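## Task

Remove the cardboard box from the closet and set it down on the desk so that it stays there unsupported once the robot lets go; the robot must not tip over or be left leaning.

## Robot and tools

Robot: a Hello Robot Stretch 4 with one arm. It has an omni-wheel base, a lift that slides up a mast, an arm that telescopes forward, a three-joint wrist (yaw, pitch, roll) and a two-finger gripper. It stands about 1.6 m high; the base rim lies within 0.23 m of the base origin. Cameras: head_camera, head_left_camera, head_right_camera (fisheye) and wrist_camera. Loose objects may occasionally get nudged by something else.

Frames: the base frame sits on the floor below the base centre, x ahead, y to the left, z up. hand_pose is reported in it and marks a point between the open fingertips; with all wrist joints at 0 its axes line up with the base frame. Its printed position may be slightly wrong. The odometry frame is where the base frame was when the scene began. Camera calibration (K, distortion, T_world_to_cam, pos_world) is given in OpenCV convention relative to the base frame and is only approximately right, with errors growing for the wrist camera when the arm is far out.

execute_actions: argument actions is a list holding exactly one action, or empty to just read state and images. An action may contain base, joints, or both, plus optional pace and contact_limits; alternatively it holds only end_of_arm. Everything in one action starts at once. Optional cameras picks which images come back (names above, or all; [] means none; default all).
- base takes a single relative command, measured from the last reported base position: translate_m (metres, forward positive, -2 to 2), strafe_m (metres sideways, left positive, -2 to 2) or rotate_rad (radians, counter-clockwise seen from above positive, -3.2 to 3.2).
- joints is a dictionary of absolute targets by name, not offsets: lift_m 0 to 1.2 m; arm_m 0 to 0.55 m extension; wrist_yaw_rad -1.134 to 4.276 (0 ahead, positive leftward, 3.14 tucked back, over 3.4 the arm may block it); wrist_pitch_rad -1.117 to 4.259 (0 level, 1.57 pointing down); wrist_roll_rad -1.117 to 4.259 (0 keeps fingers level, positive turns clockwise viewed from behind); gripper_m -0.038 to 0.141 m fingertip gap (negative squeezes tips together). Targets past a range get clipped and reported; other bad values or unknown keys reject the whole call.
- pace: slow, default, fast or max. Base speeds 0.1/0.3/0.4/0.6 m/s and turning 1/2/3/4 rad/s respectively, reduced when the lift is above 0.2 m (down to 0.3 m/s and 1 rad/s at full height).
- contact_limits: only arm_m, a value from 0 (gentlest) to 0.75 (firmest) setting how hard the arm may push before halting; 0.5 if omitted.
- end_of_arm: "enable_torque" re-activates any wrist or gripper motor that shut itself off.
Joints or base omitted from an action may still be driving toward an earlier target without the status showing it.

wait: seconds from 0 to 10; commands nothing and returns the same readout as an empty action.
zoom_image: camera name and region [x0, y0, x1, y1] in pixels of that camera's most recent full image, origin top-left, no larger than 504 by 504.
finished_scene: scene is the current scene's number. It is final; the reply says whether the goal was met and gives the next task. Answering without any tool call ends everything.

Reading results: base_status and joint_status tell how each motion ended: done (for the base this means wheels turned the commanded amount, slipping included), off_target, contact_stop_at_<key>, limit_stop_at_<name>, time_out or torque_fault. After a stop the old target is dropped. on_its_own lists what happened without being commanded; there, "held at" is the held target, not the actual position. lidar_m lists 12 distances in metres in 30-degree sectors, first straight ahead, counting counter-clockwise (4th left, 7th rear, 10th right); "-" means nothing seen or closer than 0.25 m. It sees from about 0.15 m up, misses glass, thin legs and much behind the robot. wrist_depth_mm is a 7 by 7 grid of median depths (100 to 2000 mm, "-" invalid), read from top-left, including the robot's own parts. base_odometry counts wheel rotation only; heading runs -3.142 to 3.142, left positive. If turned_by_wheels and turned_by_imu disagree by over about 0.1 rad, the base likely bumped or slipped and the heading error is roughly their difference. base_tilt gives forward and right lean in degrees with a fixed bias up to about 1.5. motor_effort gives percent of maximum, positive toward larger joint values (wheel_0..2 positive turns the base right), with the peak in brackets; readings are noisy and biased. A clear rise in the gripper's effort at a non-negative command suggests a firm grasp; neither gripper_m nor done proves you hold anything. The pictures line names the returned images in order.

Grasping: command a gap smaller than the object; squeezing tighter also pulls it toward the wrist by up to a third of the shortfall, and opening pushes it out. Fingertips pressed onto a surface may jam; lift to free them.

Hazards: a contact_stop makes that part go limp (a lift may sag under load, wheels may coast). Leaning beyond 6 degrees triggers limit_stop_at_tilt and disables lift, arm and wheels until the lean decreases. Driving or turning with more than 1 kg held and arm_m over 0.2 can topple the robot, particularly at fast or max; strong pulls or pushes with a raised gripper or high contact limit also risk it. Pressing the gripper into things, or a level grip on more than about 2 kg, causes torque_fault; then send enable_torque. limit_stop_at_own_body can occur with pitch below -0.2 and roll below -0.4 or above 4; move away from the body to recover. To unfold at the start, send lift_m 0.4 together with wrist_yaw_rad 0. Avoid dropping, slamming, hard collisions and heavy shoving. Once a call reports a stop, later calls in the same reply are skipped. The robot keeps its last command while you deliberate, and the world keeps running.

Each tool is called after "Call:" as name([rows], argument=value, ...), one row to a line, values as JSON.

## Session

Call:
execute_actions(actions=[])

Scene clock: 0.00 s.
base_odometry: x=+0.000 y=+0.000 heading=+0.000 (m, m, rad; odometry frame)
turned_by_wheels: +0.000 (rad since the last result)
turned_by_imu: +0.000 (rad since the last result)
base_tilt: forward=-0.8 right=+0.1 (deg)
lidar_m: 1.58 1.51 1.59 2.36 2.25 2.34 2.64 1.73 1.77 1.57 1.47 1.53
base_status: not commanded
joint_positions: lift_m=+0.234 arm_m=-0.002 wrist_yaw_rad=+3.159 wrist_pitch_rad=+0.005 wrist_roll_rad=-0.002 gripper_m=+0.057
joint_status: not commanded
motor_effort: lift_m=+18 arm_m=+0 wrist_yaw_rad=+0 wrist_pitch_rad=-6 wrist_roll_rad=+1 gripper_m=-2 wheel_0=+0 wheel_1=+0 wheel_2=+0 (%)
hand_pose: x=-0.1214 y=+0.0823 z=+0.4106 quat_wxyz=(-0.009, -0.003, -0.001, +1.000) (m; base frame)
wrist_depth_mm: - 141 257 - - - - / - 115 139 - - - - / - 110 138 - - - - / - 119 149 - - - - / 139 138 - - - - - / 220 - 1576 1921 211 1708 1618 / 216 1281 1042 1160 1098 1025 1078
pictures: head_camera, head_left_camera, head_right_camera, wrist_camera
Images, in order (width x height): head_camera 420x560, head_left_camera 420x672, head_right_camera 420x672, wrist_camera 616x392.

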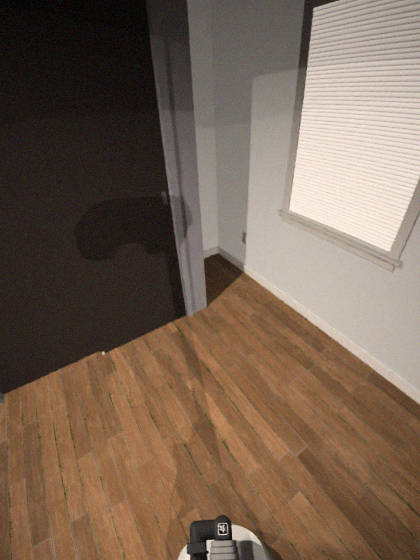

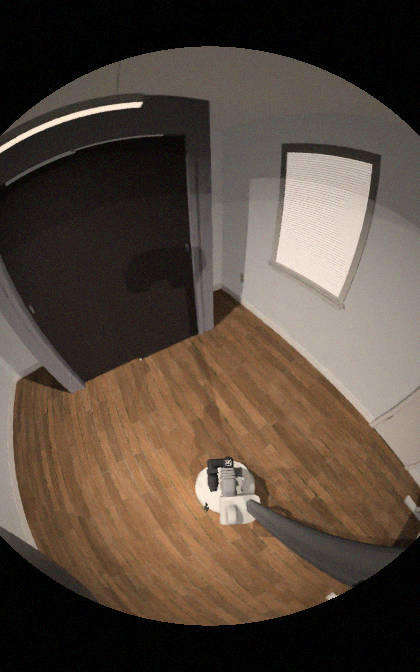

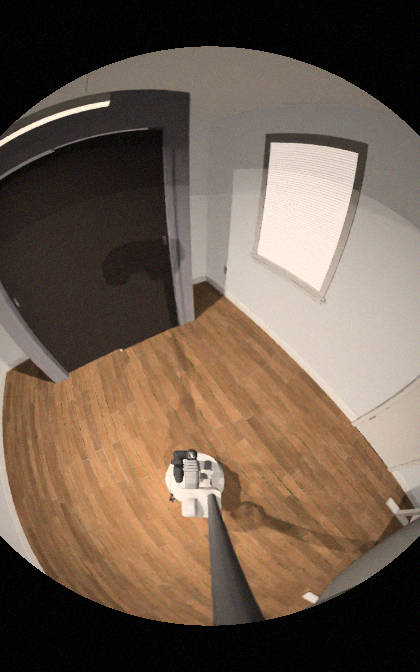

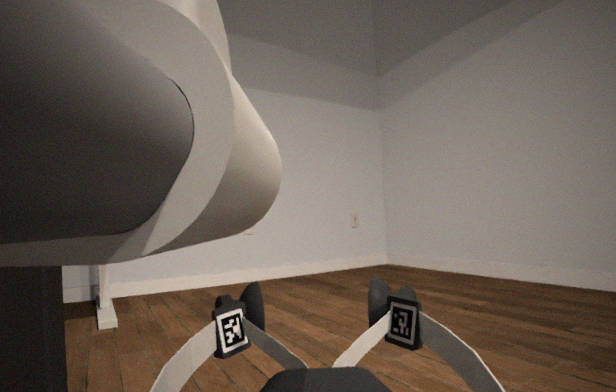

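Call:
execute_actions([
  {"base":{"rotate_rad":0.75},"joints":{"lift_m":0.6,"wrist_yaw_rad":0}},
])

Call:
zoom_image(camera="head_camera", region=[0,0,420,400])

Scene clock: 3.97 s.
base_odometry: x=+0.000 y=+0.000 heading=+0.750 (m, m, rad; odometry frame)
turned_by_wheels: +0.750 (rad since the last result)
turned_by_imu: +0.754 (rad since the last result)
base_tilt: forward=-0.8 right=+0.0 (deg)
lidar_m: 1.49 1.70 2.27 2.27 2.53 2.54 2.52 1.79 1.49 1.48 1.65 1.52
base_status: done
joint_positions: lift_m=+0.600 arm_m=-0.002 wrist_yaw_rad=+0.000 wrist_pitch_rad=+0.005 wrist_roll_rad=-0.002 gripper_m=+0.057
joint_status: all done
motor_effort: lift_m=+20(20) arm_m=-1(1) wrist_yaw_rad=-1(6) wrist_pitch_rad=-6(6) wrist_roll_rad=+1(2) gripper_m=-4(5) wheel_0=-1(8) wheel_1=-1(6) wheel_2=-1(9) (%)
hand_pose: x=+0.4571 y=-0.0873 z=+0.7765 quat_wxyz=(+1.000, -0.001, +0.003, +0.000) (m; base frame)
wrist_depth_mm: - 1499 1430 1366 1281 1205 1118 / - 1464 1430 1366 1255 1182 1138 / - 1464 1397 1366 1255 1182 1118 / - 1430 1430 1366 1255 1160 1118 / - 1430 1430 1336 1229 1160 1118 / - 1430 1397 1366 212 1160 1118 / - 1430 1366 1308 1205 1138 1098
pictures: head_camera, head_left_camera, head_right_camera, wrist_camera
camera_calibration (this result's frames):
wrist_camera: T_world_to_cam=[[0.0167087, -0.998669, -0.0487909, -0.0489455], [0.0565444, 0.0496634, -0.997164, 0.821238], [0.99826, 0.0139025, 0.0572989, -0.280201], [0, 0, 0, 1]] pos_world=[0.234095, -0.0857704, 0.832577]
Images, in order (width x height): head_camera 420x560, head_left_camera 420x672, head_right_camera 420x672, wrist_camera 616x392.

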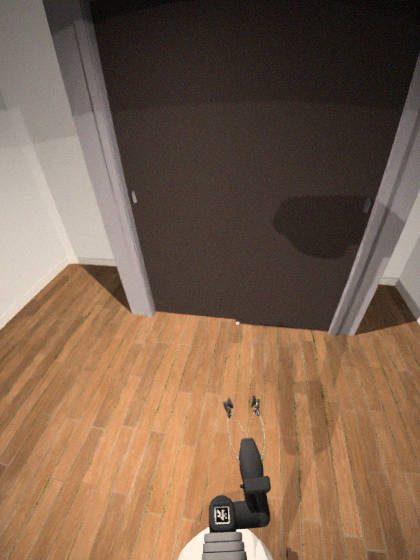

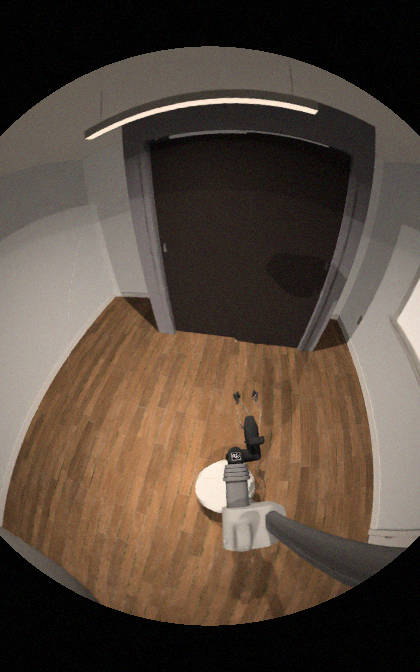

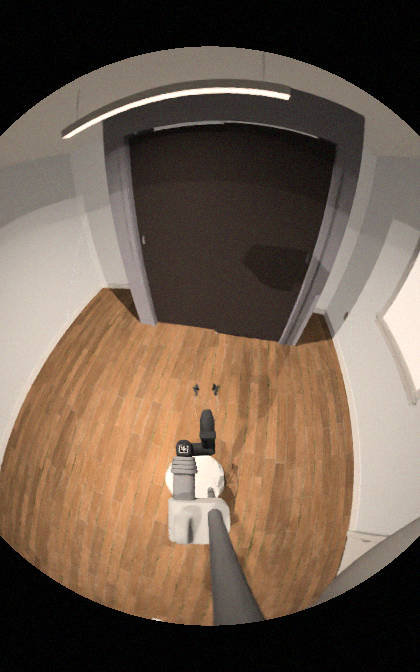

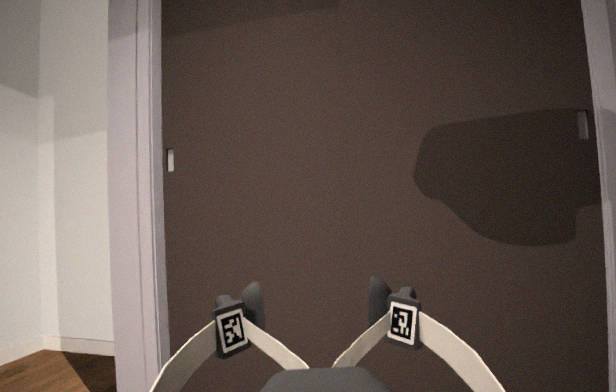

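Region (0, 0, 420, 400) of head_camera's 420x560 image, scaled by 1.200, with more detail than that image has; it fills the top 480 rows of this view, and the rest is white.

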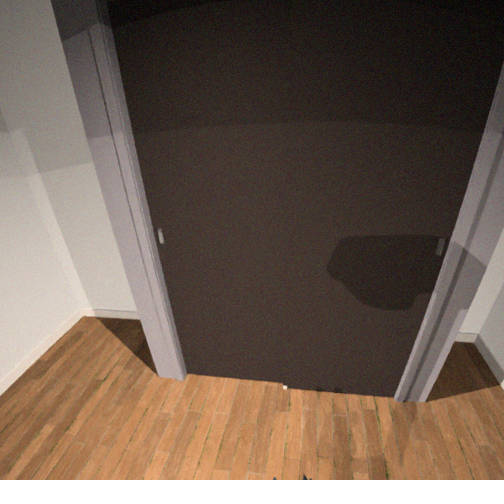

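Call:
execute_actions([
  {"base":{"rotate_rad":-0.21},"joints":{"lift_m":0.7}},
], cameras=[])

Call:
execute_actions([
  {"base":{"translate_m":0.65}},
])

Scene clock: 8.63 s.
base_odometry: x=+0.000 y=+0.000 heading=+0.540 (m, m, rad; odometry frame)
turned_by_wheels: -0.210 (rad since the last result)
turned_by_imu: -0.210 (rad since the last result)
base_tilt: forward=-0.9 right=+0.1 (deg)
lidar_m: 1.50 1.60 2.36 2.25 2.34 2.63 2.05 1.80 1.54 1.48 1.50 1.59
base_status: done
joint_positions: lift_m=+0.700 arm_m=-0.002 wrist_yaw_rad=+0.000 wrist_pitch_rad=+0.005 wrist_roll_rad=-0.002 gripper_m=+0.057
joint_status: all done
motor_effort: lift_m=+20(20) arm_m=-1(1) wrist_yaw_rad=+1(0) wrist_pitch_rad=-7(7) wrist_roll_rad=+3(1) gripper_m=-6(7) wheel_0=+0(7) wheel_1=+0(4) wheel_2=+0(7) (%)
hand_pose: x=+0.4571 y=-0.0874 z=+0.8765 quat_wxyz=(+1.000, -0.001, +0.003, +0.000) (m; base frame)
wrist_depth_mm: 1366 1397 1336 1308 1308 1281 - / 1336 1366 1336 1308 1281 1281 - / 1308 1336 1336 1308 1281 1281 1983 / 1308 1336 1336 1281 1281 1255 1983 / 1281 1336 1336 1255 1255 1255 1983 / 1308 1336 1308 1281 211 1281 1921 / 1281 1336 1281 1281 1229 1229 1921
pictures: none
No camera images: the call's "cameras" was empty. Leave "cameras" out to get every camera's image.

Scene clock: 12.30 s.
base_odometry: x=+0.558 y=+0.334 heading=+0.540 (m, m, rad; odometry frame)
turned_by_wheels: +0.000 (rad since the last result)
turned_by_imu: -0.001 (rad since the last result)
base_tilt: forward=-0.9 right=+0.1 (deg)
lidar_m: 0.84 0.94 1.19 2.26 2.35 3.22 3.22 2.11 1.54 1.44 1.49 0.91
base_status: done
joint_positions: lift_m=+0.700 arm_m=-0.002 wrist_yaw_rad=+0.000 wrist_pitch_rad=+0.005 wrist_roll_rad=-0.002 gripper_m=+0.057
joint_status: not commanded
motor_effort: lift_m=+20(20) arm_m=+0(1) wrist_yaw_rad=+0(0) wrist_pitch_rad=-8(7) wrist_roll_rad=+1(1) gripper_m=+0(6) wheel_0=+0(6) wheel_1=-1(4) wheel_2=-1(12) (%)
hand_pose: x=+0.4571 y=-0.0874 z=+0.8765 quat_wxyz=(+1.000, -0.001, +0.003, +0.000) (m; base frame)
wrist_depth_mm: 699 707 647 647 647 640 647 / 699 699 654 640 647 640 640 / 683 691 647 640 634 627 634 / 683 683 634 634 634 634 634 / 683 676 634 627 634 627 621 / 676 676 627 627 212 621 621 / 676 668 621 621 615 621 615
pictures: head_camera, head_left_camera, head_right_camera, wrist_camera
camera_calibration (this result's frames):
wrist_camera: T_world_to_cam=[[0.0163068, -0.998676, -0.048791, -0.0439973], [0.0565643, 0.0496407, -0.997164, 0.920979], [0.998266, 0.0135007, 0.0572989, -0.285934], [0, 0, 0, 1]] pos_world=[0.234061, -0.0857968, 0.932604]
Images, in order (width x height): head_camera 420x560, head_left_camera 420x672, head_right_camera 420x672, wrist_camera 616x392.

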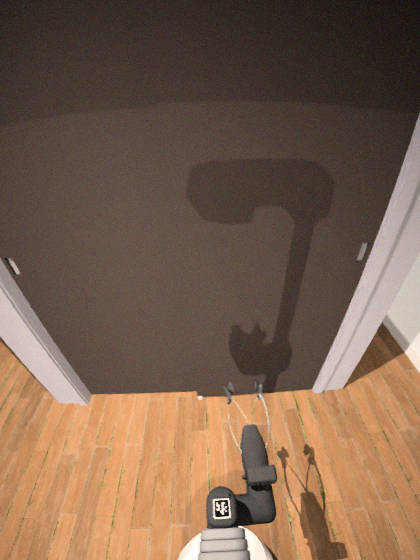

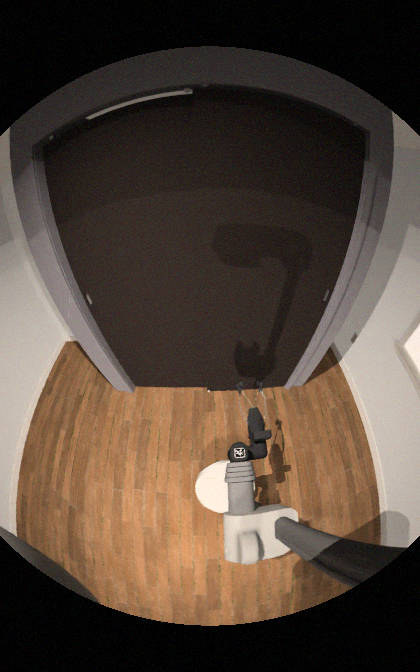

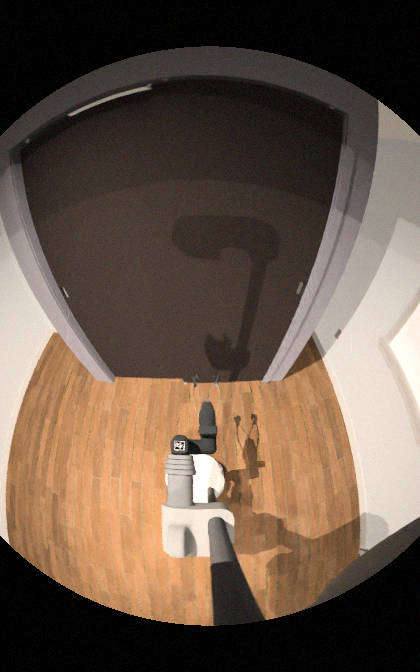

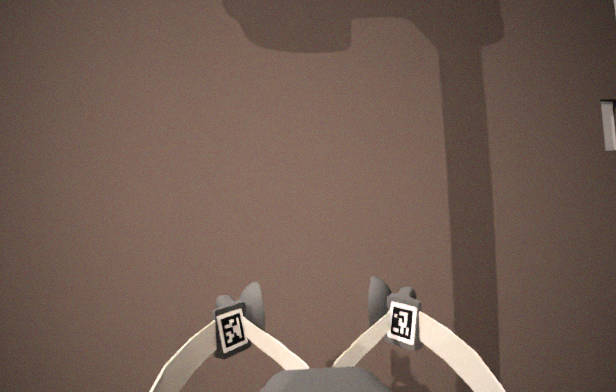

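Call:
execute_actions([
  {"base":{"strafe_m":-0.53},"joints":{"lift_m":0.875,"gripper_m":0.0,"arm_m":0.2}},
], cameras=["head_camera","wrist_camera"])

Scene clock: 18.80 s.
base_odometry: x=+0.830 y=-0.120 heading=+0.540 (m, m, rad; odometry frame)
turned_by_wheels: +0.000 (rad since the last result)
turned_by_imu: +0.001 (rad since the last result)
base_tilt: forward=-0.8 right=+0.1 (deg)
lidar_m: 0.84 0.89 1.28 2.79 2.90 3.31 2.78 1.38 0.99 0.90 0.95 0.87
base_status: done
joint_positions: lift_m=+0.875 arm_m=+0.199 wrist_yaw_rad=+0.000 wrist_pitch_rad=+0.005 wrist_roll_rad=-0.002 gripper_m=+0.000
joint_status: all done
motor_effort: lift_m=+19(21) arm_m=+6(7) wrist_yaw_rad=+1(1) wrist_pitch_rad=-7(8) wrist_roll_rad=+1(1) gripper_m=-2(7) wheel_0=+0(10) wheel_1=+1(10) wheel_2=+0(2) (%)
hand_pose: x=+0.6582 y=-0.0874 z=+1.0516 quat_wxyz=(+1.000, -0.001, +0.003, +0.000) (m; base frame)
wrist_depth_mm: 449 449 445 445 427 424 1160 / 445 442 442 439 421 424 1182 / 445 439 442 439 421 418 1160 / 442 442 439 439 418 421 1160 / 439 439 436 436 402 415 1138 / 436 436 433 205 402 413 1138 / 433 433 180 182 176 413 1118
pictures: head_camera, wrist_camera
camera_calibration (this result's frames):
wrist_camera: T_world_to_cam=[[0.0163946, -0.998674, -0.0487901, -0.0387701], [0.0566063, 0.0496454, -0.997162, 1.08413], [0.998262, 0.0135862, 0.0573452, -0.496802], [0, 0, 0, 1]] pos_world=[0.435205, -0.0857912, 1.10765]
Images, in order (width x height): head_camera 420x560, wrist_camera 616x392.

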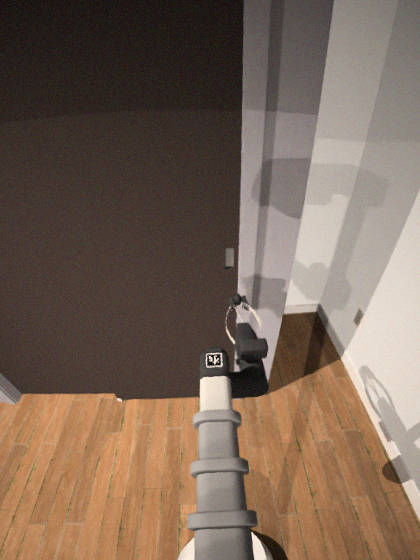

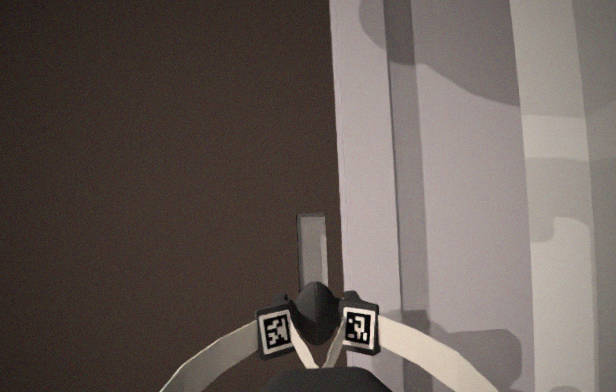

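Call:
execute_actions([
  {"joints":{"lift_m":0.885,"arm_m":0.36}},
], cameras=["wrist_camera"])

Call:
execute_actions([
  {"joints":{"arm_m":0.45},"contact_limits":{"arm_m":0.15},"pace":"slow"},
], cameras=["wrist_camera","head_camera"])

Scene clock: 22.90 s.
base_odometry: x=+0.830 y=-0.120 heading=+0.540 (m, m, rad; odometry frame)
turned_by_wheels: +0.000 (rad since the last result)
turned_by_imu: +0.001 (rad since the last result)
base_tilt: forward=-0.9 right=+0.1 (deg)
lidar_m: 0.84 0.89 1.30 2.79 2.91 3.31 2.78 1.39 1.01 0.90 0.95 0.88
base_status: not commanded
joint_positions: lift_m=+0.885 arm_m=+0.359 wrist_yaw_rad=+0.000 wrist_pitch_rad=+0.005 wrist_roll_rad=-0.002 gripper_m=+0.000
joint_status: all done
motor_effort: lift_m=+20(21) arm_m=+7(6) wrist_yaw_rad=+0(1) wrist_pitch_rad=-8(7) wrist_roll_rad=+2(1) gripper_m=-7(8) wheel_0=+0(0) wheel_1=+1(1) wheel_2=+0(0) (%)
hand_pose: x=+0.8182 y=-0.0874 z=+1.0615 quat_wxyz=(+1.000, -0.001, +0.003, +0.000) (m; base frame)
wrist_depth_mm: 286 285 283 282 250 264 263 / 285 282 282 281 249 262 260 / 282 282 279 279 248 260 260 / 281 279 279 277 246 259 258 / 278 277 276 277 245 256 255 / 277 277 274 205 242 256 255 / 276 274 180 182 177 254 254
pictures: wrist_camera
camera_calibration (this result's frames):
wrist_camera: T_world_to_cam=[[0.0164242, -0.998674, -0.0487903, -0.0409236], [0.056608, 0.0496473, -0.997161, 1.08499], [0.998261, 0.0136157, 0.0573484, -0.657096], [0, 0, 0, 1]] pos_world=[0.595207, -0.0857892, 1.11759]
Images, in order (width x height): wrist_camera 616x392.

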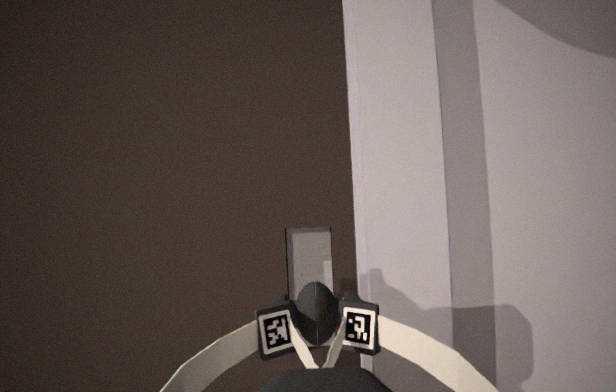

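Scene clock: 24.50 s.
base_odometry: x=+0.830 y=-0.121 heading=+0.539 (m, m, rad; odometry frame)
turned_by_wheels: -0.001 (rad since the last result)
turned_by_imu: +0.005 (rad since the last result)
base_tilt: forward=-0.9 right=+0.0 (deg)
lidar_m: 0.85 0.91 1.28 2.80 2.90 3.31 3.20 1.37 1.00 0.91 0.95 0.88
base_status: not commanded
joint_positions: lift_m=+0.885 arm_m=+0.410 wrist_yaw_rad=-0.010 wrist_pitch_rad=+0.005 wrist_roll_rad=-0.002 gripper_m=+0.000
joint_status: arm_m contact_stop (moved +0.051 of +0.091)
on_its_own: arm_m is slack since a contact_stop (your +0.450 is given up); wrist_yaw_rad is at rest, and its effort (+29) is outside its rest range (-13 to +13)
motor_effort: lift_m=+20(20) arm_m=+0(22) wrist_yaw_rad=+29(37) wrist_pitch_rad=-5(10) wrist_roll_rad=+1(2) gripper_m=-7(8) wheel_0=-2(2) wheel_1=+0(4) wheel_2=-10(11) (%)
contact_limits: arm_m 0.15
hand_pose: x=+0.8682 y=-0.0903 z=+1.0617 quat_wxyz=(+1.000, -0.001, +0.002, -0.005) (m; base frame)
wrist_depth_mm: 236 236 235 235 202 215 215 / 235 234 233 233 201 215 215 / 232 233 232 232 200 212 213 / 231 231 231 230 198 211 212 / 230 230 230 242 197 211 211 / 229 228 229 203 195 209 209 / 227 228 177 180 189 195 208
pictures: head_camera, wrist_camera
camera_calibration (this result's frames):
wrist_camera: T_world_to_cam=[[0.00643703, -0.998789, -0.0487786, -0.0359718], [0.0578263, 0.0490697, -0.99712, 1.08138], [0.998306, 0.00359781, 0.0580721, -0.70865], [0, 0, 0, 1]] pos_world=[0.645149, -0.0864416, 1.11766]
Images, in order (width x height): head_camera 420x560, wrist_camera 616x392.

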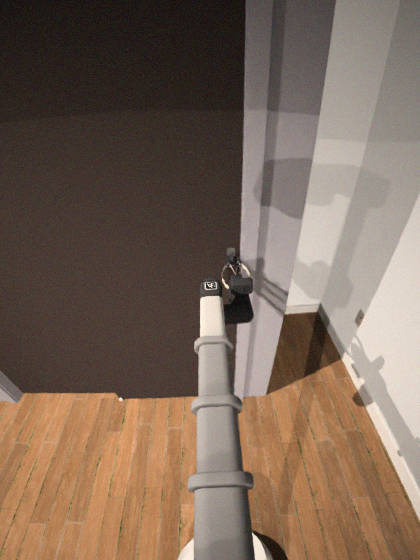

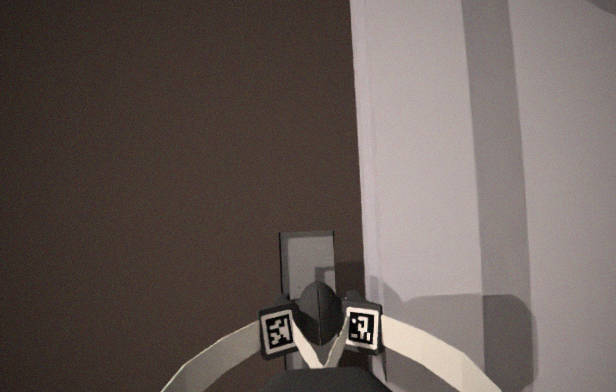

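Call:
execute_actions([
  {"base":{"strafe_m":0.08},"joints":{"arm_m":0.415},"pace":"slow"},
], cameras=["wrist_camera","head_camera"])

Scene clock: 27.33 s.
base_odometry: x=+0.788 y=-0.052 heading=+0.538 (m, m, rad; odometry frame)
turned_by_wheels: -0.001 (rad since the last result)
turned_by_imu: -0.061 (rad since the last result)
base_tilt: forward=-1.1 right=+0.2 (deg)
lidar_m: 0.86 0.88 1.19 2.74 2.78 3.38 3.19 1.57 1.09 0.97 1.00 0.89
base_status: done
joint_positions: lift_m=+0.885 arm_m=+0.412 wrist_yaw_rad=-0.018 wrist_pitch_rad=+0.007 wrist_roll_rad=-0.002 gripper_m=+0.000
joint_status: all done
on_its_own: wrist_yaw_rad is at rest, and its effort (+52) is outside its rest range (-13 to +13)
motor_effort: lift_m=+20(20) arm_m=+16(17) wrist_yaw_rad=+52(57) wrist_pitch_rad=-10(11) wrist_roll_rad=+2(1) gripper_m=-8(6) wheel_0=-2(8) wheel_1=+2(9) wheel_2=-15(15) (%)
hand_pose: x=+0.8699 y=-0.0926 z=+1.0611 quat_wxyz=(+1.000, -0.001, +0.003, -0.009) (m; base frame)
wrist_depth_mm: 224 228 229 234 205 222 225 / 222 225 229 232 204 220 224 / 220 224 227 230 203 220 222 / 219 223 226 229 202 203 220 / 217 221 224 229 200 202 220 / 217 220 223 206 198 201 218 / 216 219 166 177 184 200 216
pictures: head_camera, wrist_camera
camera_calibration (this result's frames):
wrist_camera: T_world_to_cam=[[-0.001551, -0.998807, -0.0488116, -0.0312953], [0.0561524, 0.0486477, -0.997236, 1.08234], [0.998421, -0.00428761, 0.0560099, -0.708932], [0, 0, 0, 1]] pos_world=[0.646988, -0.0869507, 1.11753]
Images, in order (width x height): head_camera 420x560, wrist_camera 616x392.

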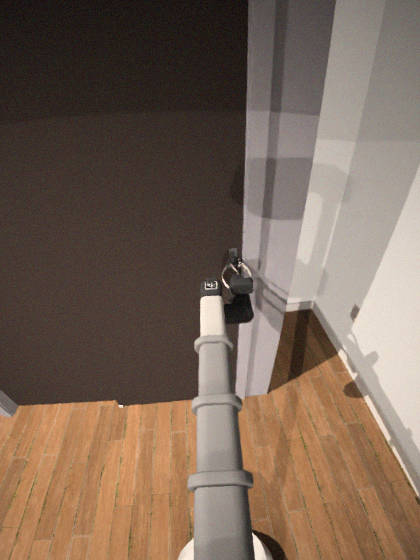

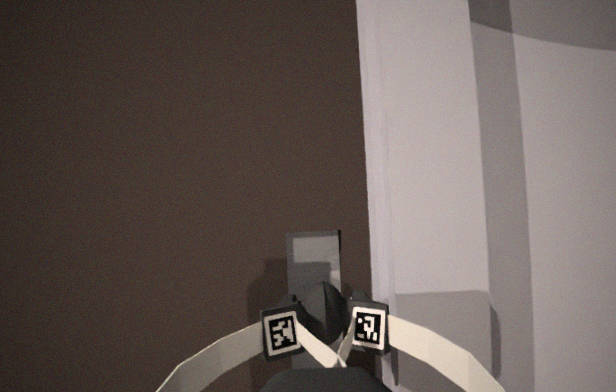

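Call:
execute_actions([
  {"base":{"rotate_rad":0.0},"joints":{"arm_m":0.0,"wrist_yaw_rad":0}},
], cameras=[])

Call:
execute_actions([
  {"base":{"rotate_rad":0.06}},
], cameras=[])

Call:
execute_actions([
  {"base":{"strafe_m":-0.478}},
], cameras=[])

Call:
execute_actions([
  {"base":{"rotate_rad":0.7}},
], cameras=[])

Call:
execute_actions([
  {"base":{"strafe_m":-0.224}},
], cameras=[])

Call:
execute_actions([
  {"base":{"translate_m":0.266},"joints":{"arm_m":0.06}},
], cameras=["head_camera","wrist_camera"])

Scene clock: 36.70 s.
base_odometry: x=+0.788 y=-0.052 heading=+0.537 (m, m, rad; odometry frame)
turned_by_wheels: +0.000 (rad since the last result)
turned_by_imu: +0.000 (rad since the last result)
base_tilt: forward=-0.8 right=+0.1 (deg)
lidar_m: 0.83 0.87 1.23 2.73 2.80 3.37 3.20 1.58 1.08 0.97 1.00 0.89
base_status: done
joint_positions: lift_m=+0.885 arm_m=+0.001 wrist_yaw_rad=+0.000 wrist_pitch_rad=+0.005 wrist_roll_rad=-0.002 gripper_m=+0.000
joint_status: all done
motor_effort: lift_m=+20(20) arm_m=-7(16) wrist_yaw_rad=+1(47) wrist_pitch_rad=-7(10) wrist_roll_rad=+1(1) gripper_m=-10(4) wheel_0=-2(2) wheel_1=-1(4) wheel_2=-1(13) (%)
hand_pose: x=+0.4606 y=-0.0874 z=+1.0615 quat_wxyz=(+1.000, -0.001, +0.003, +0.000) (m; base frame)
wrist_depth_mm: 627 627 640 640 634 1397 1205 / 615 627 634 640 627 1397 1255 / 621 627 640 634 621 1366 1229 / 615 615 627 627 627 1397 1255 / 609 615 621 640 615 1366 1281 / 609 615 627 205 609 1336 1281 / 609 615 180 182 176 1336 1281
pictures: none
No camera images: the call's "cameras" was empty. Leave "cameras" out to get every camera's image.

Scene clock: 37.33 s.
base_odometry: x=+0.788 y=-0.052 heading=+0.597 (m, m, rad; odometry frame)
turned_by_wheels: +0.060 (rad since the last result)
turned_by_imu: +0.060 (rad since the last result)
base_tilt: forward=-0.9 right=+0.1 (deg)
lidar_m: 0.83 0.88 1.27 2.73 2.83 3.32 3.21 1.46 1.07 0.98 1.01 0.87
base_status: done
joint_positions: lift_m=+0.885 arm_m=+0.001 wrist_yaw_rad=+0.000 wrist_pitch_rad=+0.005 wrist_roll_rad=-0.002 gripper_m=+0.000
joint_status: not commanded
motor_effort: lift_m=+20(20) arm_m=-7(7) wrist_yaw_rad=-1(1) wrist_pitch_rad=-6(8) wrist_roll_rad=+1(1) gripper_m=-5(7) wheel_0=-2(5) wheel_1=-1(5) wheel_2=-1(8) (%)
hand_pose: x=+0.4606 y=-0.0874 z=+1.0615 quat_wxyz=(+1.000, -0.001, +0.003, +0.000) (m; base frame)
wrist_depth_mm: 647 640 634 634 621 615 1336 / 640 640 634 634 615 615 1366 / 640 634 634 634 615 609 1366 / 634 634 621 627 603 603 1336 / 634 627 634 621 597 603 1336 / 627 621 621 204 591 591 1308 / 627 621 180 182 176 597 1281
pictures: none
No camera images: the call's "cameras" was empty. Leave "cameras" out to get every camera's image.

Scene clock: 40.23 s.
base_odometry: x=+1.057 y=-0.448 heading=+0.597 (m, m, rad; odometry frame)
turned_by_wheels: +0.000 (rad since the last result)
turned_by_imu: -0.001 (rad since the last result)
base_tilt: forward=-0.8 right=+0.1 (deg)
lidar_m: 0.85 0.87 1.21 3.21 3.33 2.89 2.15 0.80 0.51 0.49 0.53 0.71
base_status: done
joint_positions: lift_m=+0.885 arm_m=+0.001 wrist_yaw_rad=+0.000 wrist_pitch_rad=+0.005 wrist_roll_rad=-0.002 gripper_m=+0.000
joint_status: not commanded
motor_effort: lift_m=+19(20) arm_m=-6(7) wrist_yaw_rad=+0(0) wrist_pitch_rad=-7(7) wrist_roll_rad=+2(2) gripper_m=-3(7) wheel_0=-2(10) wheel_1=+1(8) wheel_2=+0(1) (%)
hand_pose: x=+0.4606 y=-0.0874 z=+1.0615 quat_wxyz=(+1.000, -0.001, +0.003, +0.000) (m; base frame)
wrist_depth_mm: 647 627 768 1366 1366 946 661 / 640 621 750 1366 1366 976 676 / 640 615 732 1336 1366 1008 683 / 634 615 715 1366 1366 1025 683 / 634 615 691 1366 1308 1025 699 / 627 609 609 205 1308 1025 707 / 627 603 180 184 177 931 699
pictures: none
No camera images: the call's "cameras" was empty. Leave "cameras" out to get every camera's image.

Scene clock: 41.73 s.
base_odometry: x=+1.057 y=-0.448 heading=+1.297 (m, m, rad; odometry frame)
turned_by_wheels: +0.700 (rad since the last result)
turned_by_imu: +0.703 (rad since the last result)
base_tilt: forward=-0.8 right=+0.0 (deg)
lidar_m: 0.96 1.58 3.21 3.55 2.37 1.32 0.67 0.51 0.51 0.54 0.92 0.85
base_status: done
joint_positions: lift_m=+0.885 arm_m=+0.001 wrist_yaw_rad=+0.000 wrist_pitch_rad=+0.005 wrist_roll_rad=-0.002 gripper_m=+0.000
joint_status: not commanded
motor_effort: lift_m=+19(19) arm_m=-7(7) wrist_yaw_rad=+0(0) wrist_pitch_rad=-9(8) wrist_roll_rad=+2(1) gripper_m=-8(8) wheel_0=+0(3) wheel_1=-1(5) wheel_2=-1(8) (%)
hand_pose: x=+0.4606 y=-0.0874 z=+1.0615 quat_wxyz=(+1.000, -0.001, +0.003, +0.000) (m; base frame)
wrist_depth_mm: - 1537 1042 831 699 569 508 / - 1499 1042 831 699 569 508 / - 1464 1025 831 699 564 512 / - 1537 1025 842 691 564 512 / - 1499 1042 831 691 569 508 / - 1499 1025 205 661 564 504 / - 1499 180 182 176 549 508
pictures: none
No camera images: the call's "cameras" was empty. Leave "cameras" out to get every camera's image.

Scene clock: 43.77 s.
base_odometry: x=+1.273 y=-0.508 heading=+1.297 (m, m, rad; odometry frame)
turned_by_wheels: +0.000 (rad since the last result)
turned_by_imu: +0.000 (rad since the last result)
base_tilt: forward=-0.7 right=+0.1 (deg)
lidar_m: 0.79 1.24 3.37 3.73 2.53 0.92 0.43 0.34 0.31 0.35 0.57 0.75
base_status: done
joint_positions: lift_m=+0.885 arm_m=+0.001 wrist_yaw_rad=+0.000 wrist_pitch_rad=+0.005 wrist_roll_rad=-0.002 gripper_m=+0.000
joint_status: not commanded
motor_effort: lift_m=+19(19) arm_m=-7(6) wrist_yaw_rad=+0(1) wrist_pitch_rad=-7(8) wrist_roll_rad=+1(1) gripper_m=-6(5) wheel_0=+0(7) wheel_1=-1(8) wheel_2=-1(2) (%)
hand_pose: x=+0.4606 y=-0.0874 z=+1.0615 quat_wxyz=(+1.000, -0.001, +0.003, +0.000) (m; base frame)
wrist_depth_mm: 1618 1098 798 597 512 647 1008 / 1618 1078 809 640 512 621 991 / 1576 1060 798 640 517 591 976 / 1576 1078 809 647 517 574 976 / 1576 1078 798 654 517 554 976 / 1618 1078 809 206 496 549 946 / 1576 1078 179 185 176 539 946
pictures: none
No camera images: the call's "cameras" was empty. Leave "cameras" out to get every camera's image.

Scene clock: 46.10 s.
base_odometry: x=+1.345 y=-0.252 heading=+1.297 (m, m, rad; odometry frame)
turned_by_wheels: +0.000 (rad since the last result)
turned_by_imu: +0.000 (rad since the last result)
base_tilt: forward=-0.7 right=+0.1 (deg)
lidar_m: 0.55 0.91 3.20 3.55 2.73 1.33 0.63 0.51 0.49 0.56 0.95 0.50
base_status: done
joint_positions: lift_m=+0.885 arm_m=+0.059 wrist_yaw_rad=+0.000 wrist_pitch_rad=+0.005 wrist_roll_rad=-0.002 gripper_m=+0.000
joint_status: all done
motor_effort: lift_m=+19(19) arm_m=+7(8) wrist_yaw_rad=-1(2) wrist_pitch_rad=-6(8) wrist_roll_rad=+2(1) gripper_m=-7(7) wheel_0=+2(8) wheel_1=+1(5) wheel_2=+0(12) (%)
hand_pose: x=+0.5182 y=-0.0874 z=+1.0615 quat_wxyz=(+1.000, -0.001, +0.003, +0.000) (m; base frame)
wrist_depth_mm: 778 535 394 273 239 206 186 / 768 525 392 314 239 207 186 / 866 525 392 314 239 207 187 / 866 521 392 315 237 208 187 / 866 525 389 329 236 207 187 / 768 525 392 205 232 207 186 / 854 530 180 185 177 200 185
pictures: head_camera, wrist_camera
camera_calibration (this result's frames):
wrist_camera: T_world_to_cam=[[0.0163349, -0.998675, -0.0487929, -0.0359699], [0.0564648, 0.0496429, -0.99717, 1.10208], [0.998271, 0.0135336, 0.0572009, -0.357492], [0, 0, 0, 1]] pos_world=[0.295233, -0.0857946, 1.11766]
Images, in order (width x height): head_camera 420x560, wrist_camera 616x392.

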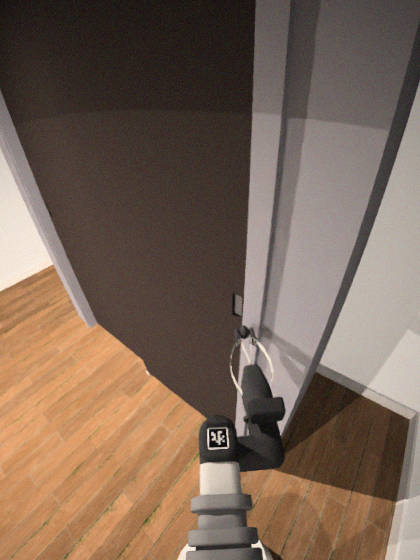

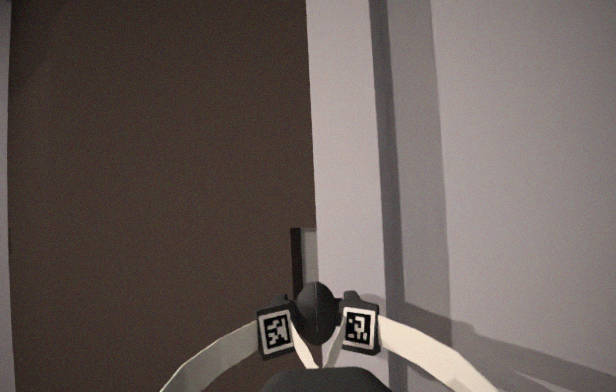

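Call:
execute_actions([
  {"base":{"strafe_m":0.025}},
], cameras=[])

Call:
execute_actions([
  {"joints":{"arm_m":0.3},"contact_limits":{"arm_m":0.5},"pace":"slow"},
], cameras=["head_camera","wrist_camera"])

Scene clock: 48.83 s.
base_odometry: x=+1.321 y=-0.245 heading=+1.297 (m, m, rad; odometry frame)
turned_by_wheels: +0.000 (rad since the last result)
turned_by_imu: +0.001 (rad since the last result)
base_tilt: forward=-0.8 right=+0.0 (deg)
lidar_m: 0.54 0.92 3.19 3.52 2.71 1.37 0.65 0.53 0.50 0.57 0.96 0.51
base_status: done
joint_positions: lift_m=+0.885 arm_m=+0.059 wrist_yaw_rad=+0.000 wrist_pitch_rad=+0.005 wrist_roll_rad=-0.002 gripper_m=+0.000
joint_status: not commanded
motor_effort: lift_m=+19(19) arm_m=+6(6) wrist_yaw_rad=-1(0) wrist_pitch_rad=-8(7) wrist_roll_rad=+1(1) gripper_m=-7(9) wheel_0=+0(6) wheel_1=-2(7) wheel_2=+0(2) (%)
hand_pose: x=+0.5183 y=-0.0874 z=+1.0615 quat_wxyz=(+1.000, -0.001, +0.003, +0.000) (m; base frame)
wrist_depth_mm: 976 569 418 336 249 221 200 / 991 559 418 336 246 222 200 / 1008 564 421 336 245 223 201 / 991 564 418 336 245 223 201 / 991 564 418 336 245 223 200 / 976 559 418 204 236 221 200 / 976 569 180 182 176 214 200
pictures: none
No camera images: the call's "cameras" was empty. Leave "cameras" out to get every camera's image.

Scene clock: 52.57 s.
base_odometry: x=+1.321 y=-0.245 heading=+1.299 (m, m, rad; odometry frame)
turned_by_wheels: +0.001 (rad since the last result)
turned_by_imu: +0.128 (rad since the last result)
base_tilt: forward=-0.8 right=+0.1 (deg)
lidar_m: 0.73 1.23 3.19 3.75 2.67 1.11 0.62 0.52 0.54 0.62 1.21 0.56
base_status: not commanded
joint_positions: lift_m=+0.885 arm_m=+0.298 wrist_yaw_rad=+0.011 wrist_pitch_rad=+0.004 wrist_roll_rad=-0.002 gripper_m=+0.000
joint_status: all done
on_its_own: wrist_yaw_rad is at rest, and its effort (-31) is outside its rest range (-13 to +13)
motor_effort: lift_m=+19(19) arm_m=+10(20) wrist_yaw_rad=-31(46) wrist_pitch_rad=-4(8) wrist_roll_rad=+1(2) gripper_m=-12(7) wheel_0=+8(11) wheel_1=+4(8) wheel_2=+4(5) (%)
contact_limits: arm_m 0.5
hand_pose: x=+0.7586 y=-0.0843 z=+1.0618 quat_wxyz=(+1.000, -0.001, +0.002, +0.005) (m; base frame)
wrist_depth_mm: 1182 508 314 229 211 798 418 / 1182 504 315 231 208 585 591 / 1182 500 315 231 204 854 741 / 1182 504 317 232 202 866 741 / 1160 508 315 235 202 798 715 / 1182 508 319 203 198 820 574 / 1182 517 179 182 163 820 741
pictures: head_camera, wrist_camera
camera_calibration (this result's frames):
wrist_camera: T_world_to_cam=[[0.0271667, -0.99844, -0.0487766, -0.0449792], [0.0568472, 0.0502587, -0.997117, 1.08833], [0.998013, 0.0243155, 0.0581238, -0.597327], [0, 0, 0, 1]] pos_world=[0.535494, -0.0850828, 1.11772]
Images, in order (width x height): head_camera 420x560, wrist_camera 616x392.

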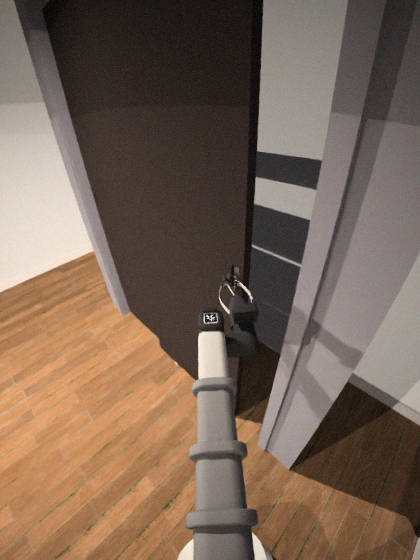

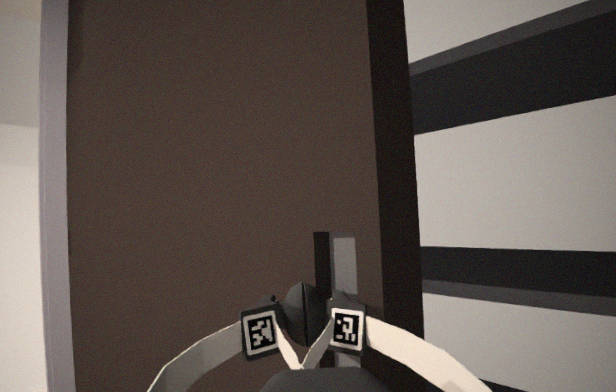

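Call:
execute_actions([
  {"joints":{"arm_m":0.17,"wrist_yaw_rad":0}},
], cameras=[])

Call:
execute_actions([
  {"base":{"strafe_m":-0.1}},
], cameras=["head_camera","wrist_camera"])

Scene clock: 55.70 s.
base_odometry: x=+1.321 y=-0.245 heading=+1.298 (m, m, rad; odometry frame)
turned_by_wheels: -0.001 (rad since the last result)
turned_by_imu: +0.000 (rad since the last result)
base_tilt: forward=-0.8 right=+0.1 (deg)
lidar_m: 0.72 1.20 3.18 3.77 2.65 1.11 0.59 0.51 0.53 0.64 1.21 0.55
base_status: not commanded
joint_positions: lift_m=+0.885 arm_m=+0.171 wrist_yaw_rad=+0.000 wrist_pitch_rad=+0.005 wrist_roll_rad=-0.002 gripper_m=+0.000
joint_status: all done
motor_effort: lift_m=+19(19) arm_m=-7(10) wrist_yaw_rad=+1(37) wrist_pitch_rad=-7(6) wrist_roll_rad=+1(2) gripper_m=-10(10) wheel_0=+0(8) wheel_1=-1(4) wheel_2=+3(5) (%)
hand_pose: x=+0.6306 y=-0.0874 z=+1.0616 quat_wxyz=(+1.000, -0.001, +0.003, +0.000) (m; base frame)
wrist_depth_mm: 1308 732 466 347 1060 931 788 / 1336 715 466 349 699 585 591 / - 715 462 347 904 917 809 / - 715 469 349 1060 946 809 / - 723 469 347 634 778 715 / 1430 732 469 205 1042 931 798 / - 741 180 182 176 891 798
pictures: none
No camera images: the call's "cameras" was empty. Leave "cameras" out to get every camera's image.

Scene clock: 57.17 s.
base_odometry: x=+1.417 y=-0.272 heading=+1.298 (m, m, rad; odometry frame)
turned_by_wheels: +0.001 (rad since the last result)
turned_by_imu: +0.001 (rad since the last result)
base_tilt: forward=-0.8 right=+0.1 (deg)
lidar_m: 0.57 1.05 3.26 3.84 2.71 0.98 0.53 0.46 0.46 0.56 1.07 0.49
base_status: done
joint_positions: lift_m=+0.885 arm_m=+0.171 wrist_yaw_rad=+0.003 wrist_pitch_rad=+0.005 wrist_roll_rad=-0.002 gripper_m=+0.000
joint_status: not commanded
motor_effort: lift_m=+19(19) arm_m=-6(7) wrist_yaw_rad=-10(8) wrist_pitch_rad=-7(8) wrist_roll_rad=+1(1) gripper_m=-8(6) wheel_0=+4(8) wheel_1=+2(9) wheel_2=+1(2) (%)
hand_pose: x=+0.6307 y=-0.0865 z=+1.0616 quat_wxyz=(+1.000, -0.001, +0.003, +0.002) (m; base frame)
wrist_depth_mm: 1336 521 334 1336 157 130 - / 1336 517 332 1336 574 130 - / 1308 517 334 991 778 131 - / 1308 517 332 1281 1060 131 - / 1308 517 351 960 609 131 - / 1281 530 349 203 180 131 - / 1255 535 177 184 161 127 -
pictures: head_camera, wrist_camera
camera_calibration (this result's frames):
wrist_camera: T_world_to_cam=[[0.0196551, -0.998616, -0.0487894, -0.0389416], [0.0565022, 0.0498303, -0.997158, 1.09572], [0.998209, 0.0168425, 0.0574034, -0.469687], [0, 0, 0, 1]] pos_world=[0.407701, -0.0855771, 1.11767]
Images, in order (width x height): head_camera 420x560, wrist_camera 616x392.

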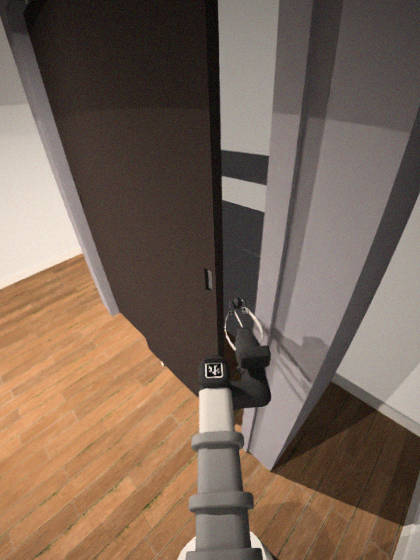

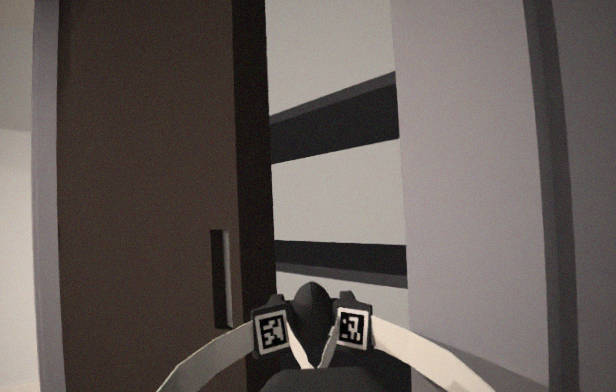

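Call:
execute_actions([
  {"base":{"strafe_m":0.04}},
], cameras=["wrist_camera"])

Call:
execute_actions([
  {"joints":{"arm_m":0.5},"pace":"slow"},
], cameras=["head_camera","wrist_camera"])

Scene clock: 59.70 s.
base_odometry: x=+1.378 y=-0.261 heading=+1.298 (m, m, rad; odometry frame)
turned_by_wheels: +0.000 (rad since the last result)
turned_by_imu: +0.000 (rad since the last result)
base_tilt: forward=-0.8 right=+0.1 (deg)
lidar_m: 0.71 1.13 3.24 3.79 2.69 1.02 0.59 0.48 0.47 0.60 1.13 0.52
base_status: done
joint_positions: lift_m=+0.885 arm_m=+0.171 wrist_yaw_rad=+0.000 wrist_pitch_rad=+0.005 wrist_roll_rad=-0.002 gripper_m=+0.000
joint_status: not commanded
motor_effort: lift_m=+19(19) arm_m=-6(6) wrist_yaw_rad=-1(9) wrist_pitch_rad=-8(6) wrist_roll_rad=+2(1) gripper_m=-6(6) wheel_0=-2(8) wheel_1=-1(11) wheel_2=+0(0) (%)
hand_pose: x=+0.6305 y=-0.0873 z=+1.0616 quat_wxyz=(+1.000, -0.001, +0.003, +0.000) (m; base frame)
wrist_depth_mm: 1308 603 384 1205 1078 157 - / 1281 591 384 336 691 508 141 / 1308 597 384 332 1025 798 141 / 1281 597 387 327 1078 891 142 / 1281 597 387 345 866 549 142 / 1281 603 387 205 1025 866 141 / 1281 615 180 182 177 517 -
pictures: wrist_camera
camera_calibration (this result's frames):
wrist_camera: T_world_to_cam=[[0.0165921, -0.998671, -0.0487896, -0.037894], [0.0566548, 0.0496569, -0.997158, 1.09567], [0.998256, 0.0137808, 0.0574034, -0.469703], [0, 0, 0, 1]] pos_world=[0.407438, -0.0857784, 1.11767]
Images, in order (width x height): wrist_camera 616x392.

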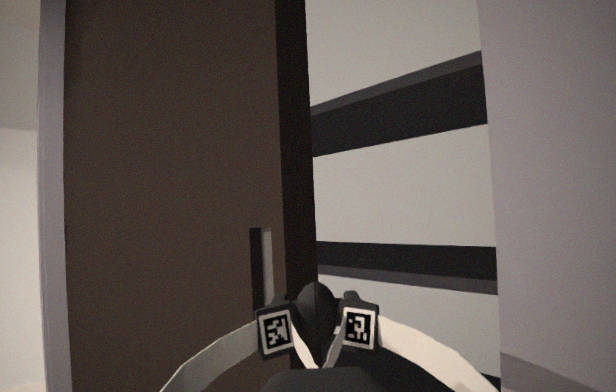

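Scene clock: 64.27 s.
base_odometry: x=+1.378 y=-0.261 heading=+1.298 (m, m, rad; odometry frame)
turned_by_wheels: +0.000 (rad since the last result)
turned_by_imu: +0.001 (rad since the last result)
base_tilt: forward=-0.8 right=+0.1 (deg)
lidar_m: 0.78 1.13 3.22 3.81 2.69 1.01 0.55 0.50 0.50 0.57 1.16 0.51
base_status: not commanded
joint_positions: lift_m=+0.885 arm_m=+0.499 wrist_yaw_rad=+0.000 wrist_pitch_rad=+0.005 wrist_roll_rad=-0.002 gripper_m=+0.000
joint_status: all done
motor_effort: lift_m=+19(19) arm_m=+7(9) wrist_yaw_rad=+0(27) wrist_pitch_rad=-7(7) wrist_roll_rad=+2(2) gripper_m=-8(6) wheel_0=-3(3) wheel_1=-1(1) wheel_2=-2(2) (%)
hand_pose: x=+0.9582 y=-0.0874 z=+1.0616 quat_wxyz=(+1.000, -0.001, +0.003, +0.000) (m; base frame)
wrist_depth_mm: 1205 1366 1366 445 394 407 407 / 1182 1366 647 559 564 585 559 / 1160 1205 931 960 788 676 580 / 1182 1366 1397 1025 820 676 591 / 1138 1182 1060 931 778 640 569 / 1160 1308 1336 205 370 355 340 / 1138 1118 180 182 176 268 246
pictures: head_camera, wrist_camera
camera_calibration (this result's frames):
wrist_camera: T_world_to_cam=[[0.0163016, -0.998676, -0.0487897, -0.0431372], [0.0566691, 0.0496406, -0.997158, 1.07709], [0.99826, 0.0134904, 0.0574033, -0.796877], [0, 0, 0, 1]] pos_world=[0.735155, -0.0857975, 1.11767]
Images, in order (width x height): head_camera 420x560, wrist_camera 616x392.

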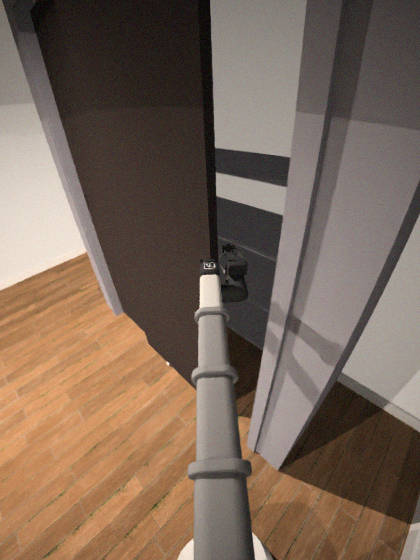

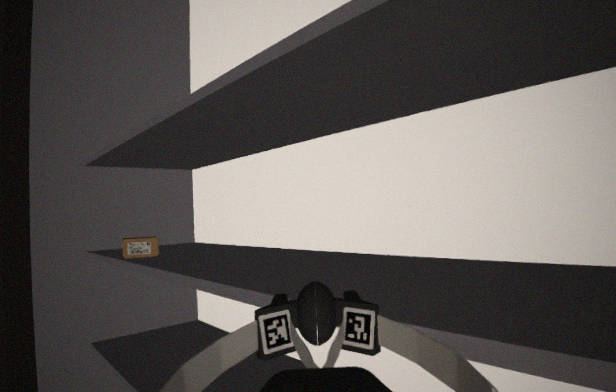

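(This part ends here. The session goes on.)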